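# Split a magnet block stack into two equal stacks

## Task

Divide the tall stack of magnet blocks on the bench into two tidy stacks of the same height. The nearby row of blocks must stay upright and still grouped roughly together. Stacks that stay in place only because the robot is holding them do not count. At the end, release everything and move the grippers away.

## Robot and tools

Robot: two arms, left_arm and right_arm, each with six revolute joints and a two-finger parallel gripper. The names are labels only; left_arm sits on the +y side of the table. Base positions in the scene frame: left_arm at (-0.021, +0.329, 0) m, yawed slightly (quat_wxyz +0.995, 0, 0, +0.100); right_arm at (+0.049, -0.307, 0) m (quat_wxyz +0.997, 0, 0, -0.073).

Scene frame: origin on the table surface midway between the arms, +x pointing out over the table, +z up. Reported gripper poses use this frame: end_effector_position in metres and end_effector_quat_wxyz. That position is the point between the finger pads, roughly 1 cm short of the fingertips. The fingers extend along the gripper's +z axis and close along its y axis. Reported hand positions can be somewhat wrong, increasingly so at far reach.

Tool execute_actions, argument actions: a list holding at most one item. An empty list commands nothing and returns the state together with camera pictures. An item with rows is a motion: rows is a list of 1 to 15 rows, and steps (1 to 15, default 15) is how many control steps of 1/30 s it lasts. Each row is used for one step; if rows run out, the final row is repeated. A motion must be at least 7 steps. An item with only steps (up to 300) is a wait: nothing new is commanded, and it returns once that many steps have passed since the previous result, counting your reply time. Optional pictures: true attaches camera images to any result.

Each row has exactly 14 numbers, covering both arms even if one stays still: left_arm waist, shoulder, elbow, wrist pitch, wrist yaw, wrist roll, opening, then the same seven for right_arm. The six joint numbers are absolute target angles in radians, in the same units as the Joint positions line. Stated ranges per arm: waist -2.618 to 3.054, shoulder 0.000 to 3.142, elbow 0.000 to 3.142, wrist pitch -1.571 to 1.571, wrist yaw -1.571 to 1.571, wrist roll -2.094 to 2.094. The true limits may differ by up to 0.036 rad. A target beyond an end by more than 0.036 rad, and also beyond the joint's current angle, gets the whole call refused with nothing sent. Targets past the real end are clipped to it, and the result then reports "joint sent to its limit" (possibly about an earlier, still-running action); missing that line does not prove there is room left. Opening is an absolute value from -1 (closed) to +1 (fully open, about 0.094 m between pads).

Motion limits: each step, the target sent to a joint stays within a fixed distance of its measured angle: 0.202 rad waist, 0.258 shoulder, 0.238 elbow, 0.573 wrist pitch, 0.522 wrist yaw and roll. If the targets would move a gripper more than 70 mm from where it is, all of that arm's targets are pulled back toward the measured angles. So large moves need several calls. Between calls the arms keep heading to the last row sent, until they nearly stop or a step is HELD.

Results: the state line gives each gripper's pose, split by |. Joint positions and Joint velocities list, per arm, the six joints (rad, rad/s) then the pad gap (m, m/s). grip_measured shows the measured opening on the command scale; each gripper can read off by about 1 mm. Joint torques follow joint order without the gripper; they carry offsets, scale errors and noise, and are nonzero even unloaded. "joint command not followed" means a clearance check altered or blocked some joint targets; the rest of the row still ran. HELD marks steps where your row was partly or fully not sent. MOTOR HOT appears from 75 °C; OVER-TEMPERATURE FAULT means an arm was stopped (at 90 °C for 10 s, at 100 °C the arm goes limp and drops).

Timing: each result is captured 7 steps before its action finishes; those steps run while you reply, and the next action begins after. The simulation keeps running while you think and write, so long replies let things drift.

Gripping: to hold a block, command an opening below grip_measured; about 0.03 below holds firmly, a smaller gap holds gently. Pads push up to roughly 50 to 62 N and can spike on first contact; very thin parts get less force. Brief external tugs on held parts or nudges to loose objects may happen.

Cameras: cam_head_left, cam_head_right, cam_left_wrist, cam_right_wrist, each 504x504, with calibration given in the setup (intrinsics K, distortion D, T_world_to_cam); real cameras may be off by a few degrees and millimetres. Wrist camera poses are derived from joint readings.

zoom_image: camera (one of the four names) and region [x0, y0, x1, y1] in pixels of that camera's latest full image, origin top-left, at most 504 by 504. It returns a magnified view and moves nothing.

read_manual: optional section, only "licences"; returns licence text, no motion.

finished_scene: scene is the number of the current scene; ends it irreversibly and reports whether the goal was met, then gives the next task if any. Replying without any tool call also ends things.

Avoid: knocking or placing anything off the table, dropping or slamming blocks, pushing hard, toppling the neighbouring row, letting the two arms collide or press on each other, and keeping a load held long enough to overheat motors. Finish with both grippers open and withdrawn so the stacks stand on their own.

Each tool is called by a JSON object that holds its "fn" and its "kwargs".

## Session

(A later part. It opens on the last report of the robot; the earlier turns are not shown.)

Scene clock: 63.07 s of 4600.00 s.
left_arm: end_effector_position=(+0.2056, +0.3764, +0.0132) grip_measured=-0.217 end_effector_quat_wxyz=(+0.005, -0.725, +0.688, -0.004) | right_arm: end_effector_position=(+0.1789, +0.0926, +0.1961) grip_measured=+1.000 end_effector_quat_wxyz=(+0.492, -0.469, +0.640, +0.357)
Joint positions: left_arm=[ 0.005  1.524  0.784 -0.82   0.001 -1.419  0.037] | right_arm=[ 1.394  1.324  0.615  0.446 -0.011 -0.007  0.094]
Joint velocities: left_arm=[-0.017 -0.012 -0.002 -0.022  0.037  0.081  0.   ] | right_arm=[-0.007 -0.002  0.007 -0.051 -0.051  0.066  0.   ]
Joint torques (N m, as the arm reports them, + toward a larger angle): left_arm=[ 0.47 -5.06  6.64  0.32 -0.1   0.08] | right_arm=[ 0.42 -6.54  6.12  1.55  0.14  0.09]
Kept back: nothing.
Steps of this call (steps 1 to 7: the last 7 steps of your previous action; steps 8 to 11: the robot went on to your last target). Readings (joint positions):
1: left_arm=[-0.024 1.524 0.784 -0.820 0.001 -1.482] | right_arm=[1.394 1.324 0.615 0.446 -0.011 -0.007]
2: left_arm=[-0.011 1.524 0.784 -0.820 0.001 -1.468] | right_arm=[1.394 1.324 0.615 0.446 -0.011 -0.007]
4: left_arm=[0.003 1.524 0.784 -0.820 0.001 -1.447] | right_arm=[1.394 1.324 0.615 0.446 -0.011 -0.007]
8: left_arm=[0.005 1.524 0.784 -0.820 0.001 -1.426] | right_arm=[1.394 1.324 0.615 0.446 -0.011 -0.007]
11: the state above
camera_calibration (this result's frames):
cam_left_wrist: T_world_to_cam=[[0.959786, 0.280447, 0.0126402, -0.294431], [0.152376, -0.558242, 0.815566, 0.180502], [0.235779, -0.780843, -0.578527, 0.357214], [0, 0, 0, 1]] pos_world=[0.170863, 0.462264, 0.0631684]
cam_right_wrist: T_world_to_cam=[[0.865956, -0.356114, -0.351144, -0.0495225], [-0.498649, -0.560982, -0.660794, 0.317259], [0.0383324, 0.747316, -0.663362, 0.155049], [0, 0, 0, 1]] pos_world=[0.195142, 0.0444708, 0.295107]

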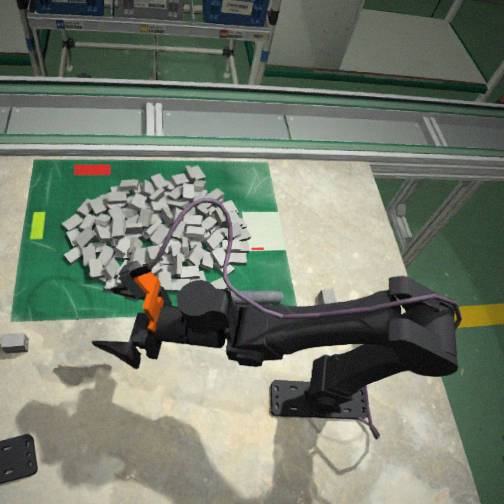

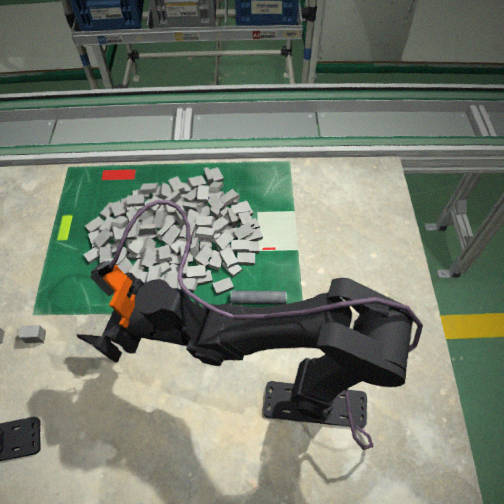

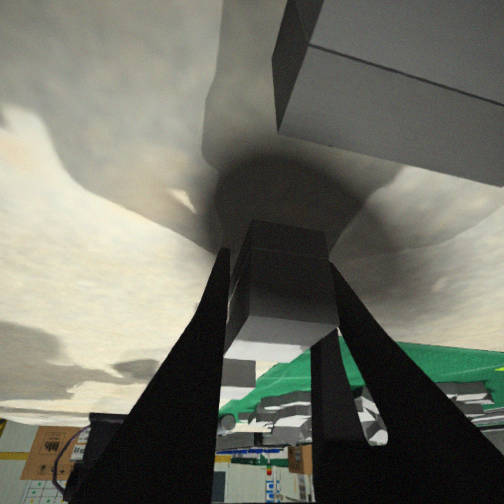

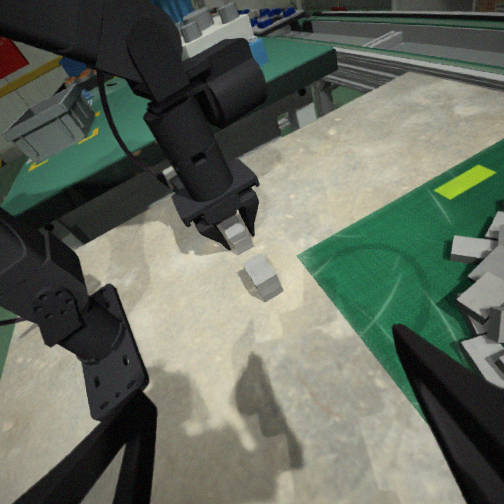

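{"fn": "execute_actions", "kwargs": {"actions": [{"rows":[
[0.011,1.515,0.790,-0.830,-0.008,-1.405,-0.26,1.4,1.3,0.6,0.45,0,0,1],
[0.010,1.515,0.790,-0.828,-0.008,-1.405,-0.30,1.4,1.3,0.6,0.45,0,0,1],
[0.009,1.515,0.790,-0.826,-0.008,-1.405,-0.33,1.4,1.3,0.6,0.45,0,0,1],
[0.008,1.515,0.790,-0.824,-0.008,-1.405,-0.355,1.4,1.3,0.6,0.45,0,0,1],
[0.007,1.515,0.790,-0.822,-0.008,-1.405,-0.38,1.4,1.3,0.6,0.45,0,0,1],
[0.006,1.515,0.790,-0.822,-0.008,-1.405,-0.40,1.4,1.3,0.6,0.45,0,0,1],
[0.005,1.515,0.790,-0.822,-0.008,-1.405,-0.42,1.4,1.3,0.6,0.45,0,0,1],
[0.005,1.515,0.790,-0.822,-0.008,-1.405,-0.44,1.4,1.3,0.6,0.45,0,0,1],
[0.005,1.515,0.790,-0.822,-0.008,-1.405,-0.46,1.4,1.3,0.6,0.45,0,0,1],
[0.005,1.515,0.790,-0.822,-0.008,-1.405,-0.48,1.4,1.3,0.6,0.45,0,0,1],
[0.005,1.515,0.790,-0.822,-0.008,-1.405,-0.48,1.4,1.3,0.6,0.45,0,0,1],
[0.005,1.515,0.790,-0.822,-0.008,-1.405,-0.48,1.4,1.3,0.6,0.45,0,0,1],
[0.005,1.515,0.790,-0.822,-0.008,-1.405,-0.48,1.4,1.3,0.6,0.45,0,0,1],
[0.005,1.515,0.790,-0.822,-0.008,-1.405,-0.46,1.4,1.3,0.6,0.45,0,0,1],
[0.005,1.515,0.790,-0.822,-0.008,-1.405,-0.43,1.4,1.3,0.6,0.45,0,0,1]],"steps":15}]}}

{"fn": "execute_actions", "kwargs": {"actions": [{"rows":[
[0.005,1.515,0.790,-0.822,-0.008,-1.405,-0.35,1.4,1.3,0.6,0.45,0,0,1],
[0.005,1.515,0.790,-0.822,-0.008,-1.405,-0.23,1.4,1.3,0.6,0.45,0,0,1],
[0.005,1.515,0.790,-0.822,-0.008,-1.405,-0.10,1.4,1.3,0.6,0.45,0,0,1],
[0.005,1.515,0.790,-0.822,-0.008,-1.385,0.03,1.4,1.3,0.6,0.45,0,0,1],
[0.005,1.515,0.790,-0.822,-0.008,-1.336,0.15,1.4,1.3,0.6,0.45,0,0,1],
[0.005,1.515,0.790,-0.822,-0.008,-1.280,0.23,1.4,1.3,0.6,0.45,0,0,1],
[0.005,1.515,0.790,-0.822,-0.008,-1.210,0.27,1.4,1.3,0.6,0.45,0,0,1],
[0.005,1.515,0.790,-0.822,-0.008,-1.141,0.27,1.4,1.3,0.6,0.45,0,0,1],
[0.005,1.515,0.790,-0.822,-0.008,-1.056,0.27,1.4,1.3,0.6,0.45,0,0,1],
[0.005,1.515,0.790,-0.822,-0.008,-0.973,0.27,1.4,1.3,0.6,0.45,0,0,1],
[0.005,1.515,0.790,-0.822,-0.008,-0.879,0.27,1.4,1.3,0.6,0.45,0,0,1],
[0.005,1.515,0.790,-0.822,-0.008,-0.781,0.27,1.4,1.3,0.6,0.45,0,0,1],
[0.005,1.515,0.790,-0.822,-0.008,-0.688,0.27,1.4,1.3,0.6,0.45,0,0,1],
[0.005,1.515,0.790,-0.822,-0.008,-0.587,0.27,1.4,1.3,0.6,0.45,0,0,1],
[0.005,1.515,0.790,-0.822,-0.008,-0.489,0.27,1.4,1.3,0.6,0.45,0,0,1]],"steps":15}]}}

{"fn": "execute_actions", "kwargs": {"actions": [{"rows":[
[0.005,1.515,0.790,-0.820,-0.008,-0.392,0.27,1.4,1.3,0.6,0.45,0,0,1],
[0.005,1.515,0.790,-0.820,-0.008,-0.301,0.27,1.4,1.3,0.6,0.45,0,0,1],
[0.005,1.515,0.790,-0.820,-0.008,-0.210,0.27,1.4,1.3,0.6,0.45,0,0,1],
[0.005,1.515,0.790,-0.818,-0.008,-0.127,0.27,1.4,1.3,0.6,0.45,0,0,1],
[0.005,1.515,0.790,-0.818,-0.008,-0.050,0.27,1.4,1.3,0.6,0.45,0,0,1],
[0.005,1.515,0.790,-0.818,-0.008,0.016,0.27,1.4,1.3,0.6,0.45,0,0,1],
[0.005,1.515,0.790,-0.816,-0.008,0.081,0.27,1.4,1.3,0.6,0.45,0,0,1],
[0.005,1.515,0.790,-0.816,-0.008,0.130,0.27,1.4,1.3,0.6,0.45,0,0,1],
[0.005,1.515,0.790,-0.816,-0.008,0.168,0.27,1.4,1.3,0.6,0.45,0,0,1],
[0.005,1.515,0.790,-0.816,-0.008,0.202,0.27,1.4,1.3,0.6,0.45,0,0,1],
[0.005,1.515,0.790,-0.816,-0.008,0.217,0.27,1.4,1.3,0.6,0.45,0,0,1],
[0.005,1.515,0.790,-0.816,-0.008,0.230,0.26,1.4,1.3,0.6,0.45,0,0,1],
[0.005,1.515,0.790,-0.816,-0.008,0.223,0.22,1.4,1.3,0.6,0.45,0,0,1],
[0.005,1.515,0.790,-0.816,-0.008,0.209,0.16,1.4,1.3,0.6,0.45,0,0,1],
[0.005,1.515,0.790,-0.816,-0.008,0.181,0.10,1.4,1.3,0.6,0.45,0,0,1]],"steps":15}]}}

{"fn": "execute_actions", "kwargs": {"actions": [{"rows":[
[0.005,1.515,0.790,-0.816,-0.008,0.166,0.05,1.4,1.3,0.6,0.45,0,0,1],
[0.005,1.515,0.790,-0.816,-0.008,0.166,0.01,1.4,1.3,0.6,0.45,0,0,1],
[0.005,1.515,0.790,-0.816,-0.008,0.166,-0.03,1.4,1.3,0.6,0.45,0,0,1],
[0.005,1.515,0.790,-0.816,-0.008,0.166,-0.06,1.4,1.3,0.6,0.45,0,0,1],
[0.005,1.515,0.790,-0.816,-0.008,0.166,-0.085,1.4,1.3,0.6,0.45,0,0,1],
[0.005,1.515,0.790,-0.816,-0.008,0.166,-0.105,1.4,1.3,0.6,0.45,0,0,1],
[0.005,1.515,0.790,-0.816,-0.008,0.166,-0.125,1.4,1.3,0.6,0.45,0,0,1],
[0.005,1.515,0.790,-0.816,-0.008,0.166,-0.145,1.4,1.3,0.6,0.45,0,0,1],
[0.005,1.515,0.790,-0.816,-0.008,0.166,-0.16,1.4,1.3,0.6,0.45,0,0,1],
[0.005,1.515,0.790,-0.816,-0.008,0.166,-0.16,1.4,1.3,0.6,0.45,0,0,1],
[0.005,1.515,0.790,-0.816,-0.008,0.166,-0.16,1.4,1.3,0.6,0.45,0,0,1],
[0.005,1.515,0.790,-0.816,-0.008,0.166,-0.14,1.4,1.3,0.6,0.45,0,0,1],
[0.005,1.512,0.795,-0.818,-0.008,0.166,-0.11,1.4,1.3,0.6,0.45,0,0,1],
[0.005,1.509,0.800,-0.822,-0.008,0.166,-0.04,1.4,1.3,0.6,0.45,0,0,1],
[0.005,1.505,0.805,-0.826,-0.008,0.166,0.06,1.4,1.3,0.6,0.45,0,0,1]],"steps":15}]}}

{"fn": "execute_actions", "kwargs": {"actions": [{"rows":[
[0.005,1.500,0.811,-0.831,-0.008,0.166,0.15,1.4,1.3,0.6,0.45,0,0,1],
[0.005,1.494,0.813,-0.835,-0.008,0.166,0.22,1.4,1.3,0.6,0.45,0,0,1],
[0.005,1.484,0.817,-0.842,-0.008,0.166,0.25,1.4,1.3,0.6,0.45,0,0,1],
[0.005,1.470,0.823,-0.852,-0.008,0.166,0.25,1.4,1.3,0.6,0.45,0,0,1],
[0.005,1.452,0.829,-0.864,-0.008,0.166,0.25,1.4,1.3,0.6,0.45,0,0,1],
[0.005,1.430,0.838,-0.878,-0.008,0.166,0.25,1.4,1.3,0.6,0.45,0,0,1],
[0.005,1.405,0.847,-0.894,-0.008,0.166,0.25,1.4,1.3,0.6,0.45,0,0,1],
[0.005,1.378,0.858,-0.913,-0.008,0.166,0.25,1.4,1.3,0.6,0.45,0,0,1],
[0.005,1.347,0.870,-0.933,-0.008,0.166,0.25,1.4,1.3,0.6,0.45,0,0,1],
[0.005,1.314,0.883,-0.955,-0.008,0.166,0.25,1.4,1.3,0.6,0.45,0,0,1],
[0.005,1.279,0.896,-0.978,-0.008,0.166,0.25,1.4,1.3,0.6,0.45,0,0,1],
[0.005,1.242,0.910,-1.003,-0.008,0.166,0.25,1.4,1.3,0.6,0.45,0,0,1],
[0.005,1.204,0.925,-1.028,-0.008,0.166,0.3,1.4,1.3,0.6,0.45,0,0,1],
[0.005,1.165,0.940,-1.054,-0.008,0.166,0.35,1.4,1.3,0.6,0.45,0,0,1],
[0.005,1.126,0.955,-1.080,-0.008,0.166,0.4,1.4,1.3,0.6,0.45,0,0,1]],"steps":15}]}}

{"fn": "execute_actions", "kwargs": {"actions": [{"rows":[
[0.005,1.087,0.970,-1.106,-0.008,0.166,0.45,1.4,1.3,0.6,0.45,0,0,1],
[0.005,1.048,0.985,-1.132,-0.008,0.166,0.5,1.4,1.3,0.6,0.45,0,0,1],
[0.005,1.010,1.000,-1.157,-0.008,0.166,0.55,1.4,1.3,0.6,0.45,0,0,1],
[0.005,0.973,1.014,-1.182,-0.008,0.166,0.6,1.4,1.3,0.6,0.45,0,0,1],
[0.005,0.938,1.028,-1.205,-0.008,0.166,0.65,1.4,1.3,0.6,0.45,0,0,1],
[0.005,0.905,1.040,-1.227,-0.008,0.166,0.7,1.4,1.3,0.6,0.45,0,0,1],
[0.005,0.874,1.052,-1.247,-0.008,0.166,0.75,1.4,1.3,0.6,0.45,0,0,1],
[0.005,0.847,1.063,-1.266,-0.008,0.166,0.8,1.4,1.3,0.6,0.45,0,0,1],
[0.005,0.822,1.072,-1.282,-0.008,0.166,0.85,1.4,1.3,0.6,0.45,0,0,1],
[0.005,0.800,1.081,-1.297,-0.008,0.166,0.9,1.4,1.3,0.6,0.45,0,0,1],
[0.005,0.782,1.087,-1.308,-0.008,0.166,0.94,1.4,1.3,0.6,0.45,0,0,1],
[0.005,0.768,1.093,-1.318,-0.008,0.166,0.97,1.4,1.3,0.6,0.45,0,0,1],
[0.005,0.758,1.097,-1.325,-0.008,0.166,1,1.4,1.3,0.6,0.45,0,0,1],
[0.005,0.752,1.099,-1.329,-0.008,0.166,1,1.4,1.3,0.6,0.45,0,0,1],
[0.005,0.75,1.1,-1.33,-0.008,0.166,1,1.4,1.3,0.6,0.45,0,0,1]],"steps":15}]}}

{"fn": "execute_actions", "kwargs": {"actions": [{"steps":15}], "pictures": true}}

Scene clock: 70.73 s of 4600.00 s.
left_arm: end_effector_position=(+0.2056, +0.3764, +0.0132) grip_measured=-0.429 end_effector_quat_wxyz=(+0.005, -0.723, +0.691, -0.004) | right_arm: end_effector_position=(+0.1789, +0.0926, +0.1961) grip_measured=+1.000 end_effector_quat_wxyz=(+0.492, -0.469, +0.640, +0.357)
Joint positions: left_arm=[ 0.005  1.524  0.784 -0.82   0.001 -1.411  0.027] | right_arm=[ 1.394  1.324  0.615  0.446 -0.011 -0.007  0.094]
Joint velocities: left_arm=[ 0.002 -0.002 -0.012 -0.037 -0.007  0.022 -0.017] | right_arm=[-0.012  0.002 -0.007 -0.022 -0.081  0.022  0.   ]
Joint torques (N m, as the arm reports them, + toward a larger angle): left_arm=[ 0.01 -5.09  6.52  0.45 -0.1   0.07] | right_arm=[ 0.4  -6.56  6.11  1.57  0.13  0.09]
Steps of this call (steps 1 to 30: the robot went on to your last target; steps 31 to 90: nothing new was sent; then 4.40 s passed at rest; steps 91 to 98: the first 8 steps of this action). Readings (joint positions):
91: left_arm=[0.005 1.524 0.784 -0.820 0.001 -1.411] | right_arm=[1.394 1.324 0.615 0.446 -0.011 -0.007]
92: left_arm=[0.005 1.524 0.784 -0.820 0.001 -1.411] | right_arm=[1.394 1.324 0.615 0.446 -0.011 -0.007]
94: left_arm=[0.005 1.524 0.784 -0.820 0.001 -1.411] | right_arm=[1.394 1.324 0.615 0.446 -0.011 -0.007]
98: the state above

Scene clock: 71.23 s of 4600.00 s.
left_arm: end_effector_position=(+0.2056, +0.3764, +0.0132) grip_measured=+0.262 end_effector_quat_wxyz=(+0.005, -0.686, +0.727, -0.004) | right_arm: end_effector_position=(+0.1789, +0.0926, +0.1961) grip_measured=+1.000 end_effector_quat_wxyz=(+0.492, -0.469, +0.640, +0.357)
Joint positions: left_arm=[ 0.005  1.524  0.784 -0.82   0.001 -1.309  0.059] | right_arm=[ 1.394  1.324  0.615  0.446 -0.011 -0.007  0.094]
Joint velocities: left_arm=[ 0.017  0.002 -0.012 -0.037  0.022  1.165  0.01 ] | right_arm=[-0.002 -0.007 -0.007  0.037 -0.037  0.007  0.   ]
Joint torques (N m, as the arm reports them, + toward a larger angle): left_arm=[ 0.02 -5.14  6.57  0.44 -0.1   0.05] | right_arm=[ 0.41 -6.5   6.13  1.56  0.13  0.1 ]
Steps of this call (steps 1 to 7: the last 7 steps of your previous action; steps 8 to 15: the first 8 steps of this action). Readings (joint positions):
8: left_arm=[0.005 1.524 0.784 -0.820 0.001 -1.411] | right_arm=[1.394 1.324 0.615 0.446 -0.011 -0.007]
9: left_arm=[0.005 1.524 0.784 -0.820 0.001 -1.410] | right_arm=[1.394 1.324 0.615 0.446 -0.011 -0.007]
11: left_arm=[0.005 1.524 0.784 -0.820 0.001 -1.407] | right_arm=[1.394 1.324 0.615 0.446 -0.011 -0.007]
15: the state above

Scene clock: 71.73 s of 4600.00 s.
left_arm: end_effector_position=(+0.2056, +0.3764, +0.0132) grip_measured=+0.268 end_effector_quat_wxyz=(+0.006, -0.188, +0.982, -0.001) | right_arm: end_effector_position=(+0.1789, +0.0926, +0.1961) grip_measured=+1.000 end_effector_quat_wxyz=(+0.492, -0.469, +0.640, +0.357)
Joint positions: left_arm=[ 0.005  1.524  0.784 -0.82   0.001 -0.174  0.06 ] | right_arm=[ 1.394  1.324  0.615  0.446 -0.011 -0.007  0.094]
Joint velocities: left_arm=[ 0.007  0.002 -0.002 -0.007 -0.051  1.927  0.   ] | right_arm=[ 0.007  0.012  0.002  0.051 -0.022 -0.037  0.   ]
Joint torques (N m, as the arm reports them, + toward a larger angle): left_arm=[ 0.02 -5.06  6.6   0.5  -0.07  0.04] | right_arm=[ 0.4  -6.49  6.08  1.56  0.13  0.1 ]
Steps of this call (steps 1 to 7: the last 7 steps of your previous action; steps 8 to 15: the first 8 steps of this action). Readings (joint positions):
8: left_arm=[0.005 1.524 0.784 -0.820 0.001 -0.755] | right_arm=[1.394 1.324 0.615 0.446 -0.011 -0.007]
9: left_arm=[0.005 1.524 0.784 -0.820 0.001 -0.668] | right_arm=[1.394 1.324 0.615 0.446 -0.011 -0.007]
11: left_arm=[0.005 1.524 0.784 -0.820 0.001 -0.493] | right_arm=[1.394 1.324 0.615 0.446 -0.011 -0.007]
15: the state above

Scene clock: 72.23 s of 4600.00 s.
left_arm: end_effector_position=(+0.2055, +0.3766, +0.0132) grip_measured=-0.127 end_effector_quat_wxyz=(+0.006, -0.026, +1.000, +0.001) | right_arm: end_effector_position=(+0.1789, +0.0926, +0.1961) grip_measured=+1.000 end_effector_quat_wxyz=(+0.492, -0.469, +0.640, +0.357)
Joint positions: left_arm=[ 0.005  1.524  0.784 -0.82   0.     0.154  0.041] | right_arm=[ 1.394  1.324  0.615  0.446 -0.011 -0.007  0.094]
Joint velocities: left_arm=[ 0.007 -0.002 -0.017  0.066  0.022  0.051 -0.008] | right_arm=[-0.022 -0.002  0.012 -0.022 -0.007 -0.022  0.   ]
Joint torques (N m, as the arm reports them, + toward a larger angle): left_arm=[ 0.1  -5.09  6.59  0.51 -0.08  0.05] | right_arm=[ 0.41 -6.53  6.09  1.56  0.13  0.11]
Steps of this call (steps 1 to 7: the last 7 steps of your previous action; steps 8 to 15: the first 8 steps of this action). Readings (joint positions):
8: left_arm=[0.005 1.524 0.784 -0.820 0.000 0.130] | right_arm=[1.394 1.324 0.615 0.446 -0.011 -0.007]
9: left_arm=[0.005 1.524 0.784 -0.820 0.000 0.136] | right_arm=[1.394 1.324 0.615 0.446 -0.011 -0.007]
11: left_arm=[0.005 1.524 0.784 -0.820 0.000 0.144] | right_arm=[1.394 1.324 0.615 0.446 -0.011 -0.007]
15: the state above

Scene clock: 72.73 s of 4600.00 s.
left_arm: end_effector_position=(+0.2076, +0.3772, +0.0327) grip_measured=+0.247 end_effector_quat_wxyz=(+0.028, -0.023, +0.999, +0.006) | right_arm: end_effector_position=(+0.1789, +0.0926, +0.1961) grip_measured=+1.000 end_effector_quat_wxyz=(+0.492, -0.469, +0.640, +0.357)
Joint positions: left_arm=[ 0.005  1.451  0.803 -0.866 -0.001  0.159  0.059] | right_arm=[ 1.394  1.324  0.615  0.446 -0.011 -0.007  0.094]
Joint velocities: left_arm=[-0.002 -0.696  0.286 -0.33   0.037  0.037  0.001] | right_arm=[-0.002 -0.007  0.012  0.037  0.037  0.037  0.   ]
Joint torques (N m, as the arm reports them, + toward a larger angle): left_arm=[ 0.09 -6.54  9.92  0.63 -0.07  0.08] | right_arm=[ 0.42 -6.56  6.11  1.55  0.14  0.08]
Steps of this call (steps 1 to 7: the last 7 steps of your previous action; steps 8 to 15: the first 8 steps of this action). Readings (joint positions):
8: left_arm=[0.005 1.524 0.784 -0.820 -0.001 0.159] | right_arm=[1.394 1.324 0.615 0.446 -0.011 -0.007]
9: left_arm=[0.005 1.524 0.784 -0.821 -0.001 0.159] | right_arm=[1.394 1.324 0.615 0.446 -0.011 -0.007]
11: left_arm=[0.005 1.516 0.784 -0.827 -0.001 0.159] | right_arm=[1.394 1.324 0.615 0.446 -0.011 -0.007]
15: the state above

Scene clock: 73.23 s of 4600.00 s.
left_arm: end_effector_position=(+0.1931, +0.3743, +0.1984) grip_measured=+0.776 end_effector_quat_wxyz=(+0.255, -0.022, +0.966, +0.048) | right_arm: end_effector_position=(+0.1789, +0.0926, +0.1961) grip_measured=+1.000 end_effector_quat_wxyz=(+0.492, -0.469, +0.640, +0.357)
Joint positions: left_arm=[ 0.005  0.91   1.02  -1.157 -0.001  0.16   0.083] | right_arm=[ 1.394  1.324  0.615  0.446 -0.011 -0.007  0.094]
Joint velocities: left_arm=[-0.007 -0.93   0.354 -0.681  0.051 -0.066  0.043] | right_arm=[-0.007 -0.022 -0.022 -0.007 -0.007  0.037  0.   ]
Joint torques (N m, as the arm reports them, + toward a larger angle): left_arm=[ 0.06 -0.93  9.2   1.4  -0.05  0.06] | right_arm=[ 0.43 -6.49  6.11  1.57  0.14  0.08]
Steps of this call (steps 1 to 7: the last 7 steps of your previous action; steps 8 to 15: the first 8 steps of this action). Readings (joint positions):
8: left_arm=[0.005 1.174 0.917 -0.997 -0.001 0.160] | right_arm=[1.394 1.324 0.615 0.446 -0.011 -0.007]
9: left_arm=[0.005 1.134 0.933 -1.019 -0.001 0.160] | right_arm=[1.394 1.324 0.615 0.446 -0.011 -0.007]
11: left_arm=[0.005 1.054 0.964 -1.064 -0.001 0.160] | right_arm=[1.394 1.324 0.615 0.446 -0.011 -0.007]
15: the state above

Scene clock: 73.73 s of 4600.00 s.
left_arm: end_effector_position=(+0.1506, +0.3655, +0.2232) grip_measured=+1.000 end_effector_quat_wxyz=(+0.273, -0.022, +0.960, +0.051) | right_arm: end_effector_position=(+0.1789, +0.0926, +0.1961) grip_measured=+1.000 end_effector_quat_wxyz=(+0.492, -0.469, +0.640, +0.357)
Joint positions: left_arm=[ 0.005  0.76   1.075 -1.322 -0.001  0.16   0.094] | right_arm=[ 1.394  1.324  0.615  0.446 -0.011 -0.007  0.094]
Joint velocities: left_arm=[ 0.007  0.002 -0.017  0.007 -0.037  0.051  0.   ] | right_arm=[-0.007 -0.002  0.002  0.022 -0.022 -0.022  0.   ]
Joint torques (N m, as the arm reports them, + toward a larger angle): left_arm=[ 0.    0.33  8.85  1.58 -0.07  0.09] | right_arm=[ 0.41 -6.54  6.1   1.56  0.13  0.1 ]
Kept back: nothing.
Steps of this call (steps 1 to 7: the last 7 steps of your previous action; steps 8 to 15: the robot went on to your last target). Readings (joint positions):
1: left_arm=[0.005 0.880 1.031 -1.179 -0.001 0.160] | right_arm=[1.394 1.324 0.615 0.446 -0.011 -0.007]
2: left_arm=[0.005 0.852 1.042 -1.200 -0.001 0.160] | right_arm=[1.394 1.324 0.615 0.446 -0.011 -0.007]
4: left_arm=[0.005 0.806 1.059 -1.238 -0.001 0.160] | right_arm=[1.394 1.324 0.615 0.446 -0.011 -0.007]
8: left_arm=[0.005 0.761 1.075 -1.292 -0.001 0.160] | right_arm=[1.394 1.324 0.615 0.446 -0.011 -0.007]
15: the state above
camera_calibration (this result's frames):
cam_left_wrist: T_world_to_cam=[[0.262427, -0.964208, 0.0378938, 0.31298], [-0.896522, -0.229104, 0.379157, 0.14658], [-0.356904, -0.133473, -0.924556, 0.413118], [0, 0, 0, 1]] pos_world=[0.196721, 0.3905, 0.314514]
cam_right_wrist: T_world_to_cam=[[0.865956, -0.356114, -0.351144, -0.0495225], [-0.498649, -0.560982, -0.660794, 0.317259], [0.0383324, 0.747316, -0.663362, 0.155049], [0, 0, 0, 1]] pos_world=[0.195142, 0.0444708, 0.295107]

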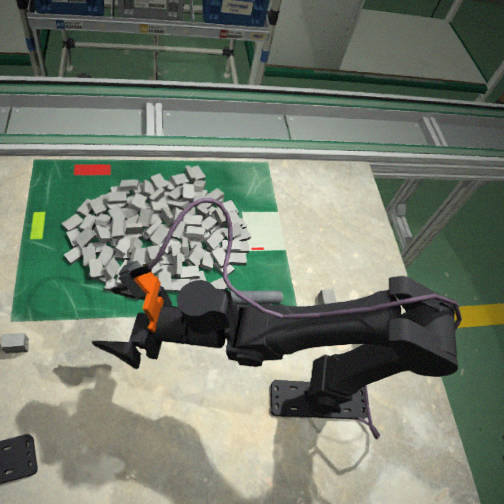

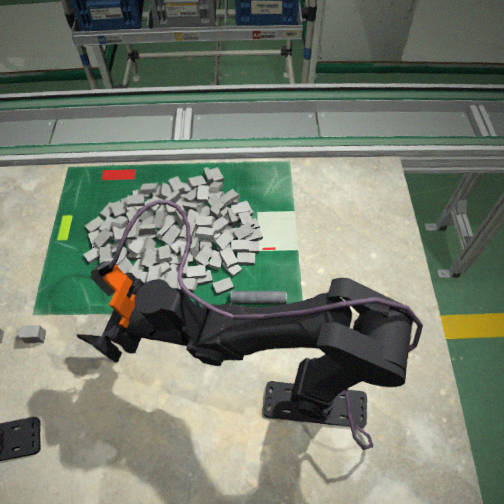

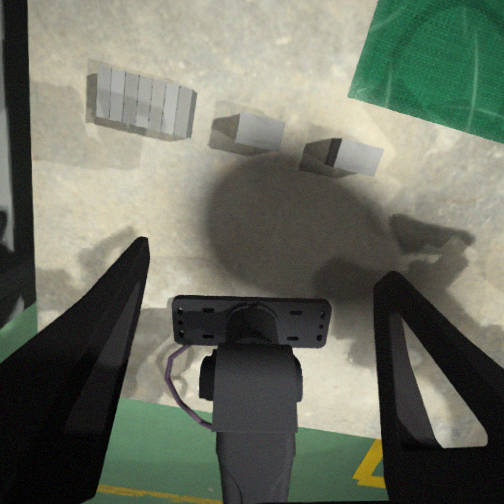

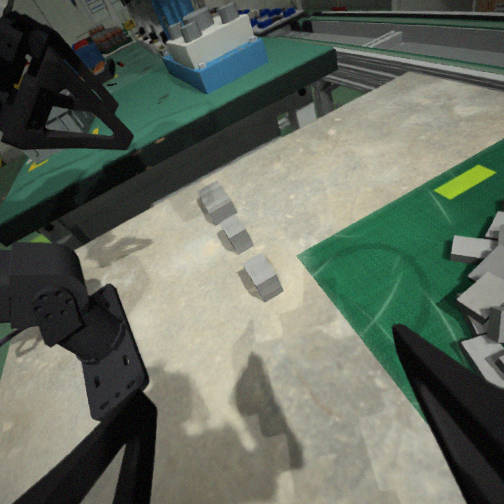

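{"fn": "zoom_image", "kwargs": {"camera": "cam_right_wrist", "region": [180, 170, 310, 310]}}

{"fn": "zoom_image", "kwargs": {"camera": "cam_left_wrist", "region": [80, 50, 400, 190]}}

Region (180, 170, 310, 310) of cam_right_wrist's 504x504 image, scaled by 3.600, with more detail than that image has; it fills the left 468 columns of this view, and the rest is white.

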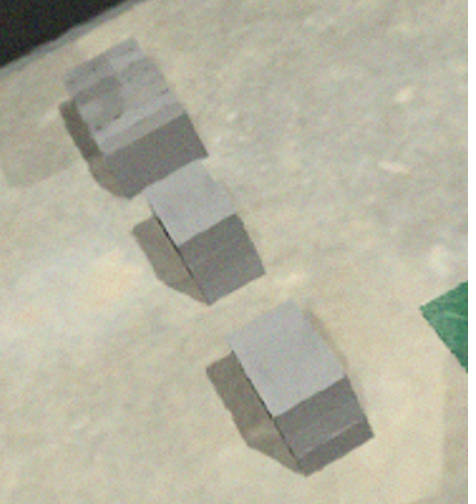

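Region (80, 50, 400, 190) of cam_left_wrist's 504x504 image, scaled by 1.575, with more detail than that image has; it fills the top 220 rows of this view, and the rest is white.

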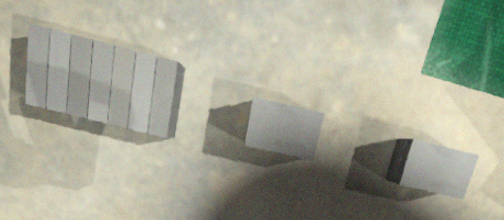

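Both stacks hold three blocks and are squared up, the row is intact, and the arms are clear.

{"fn": "finished_scene", "kwargs": {"scene": 1}}

The scene is finished: the task was done.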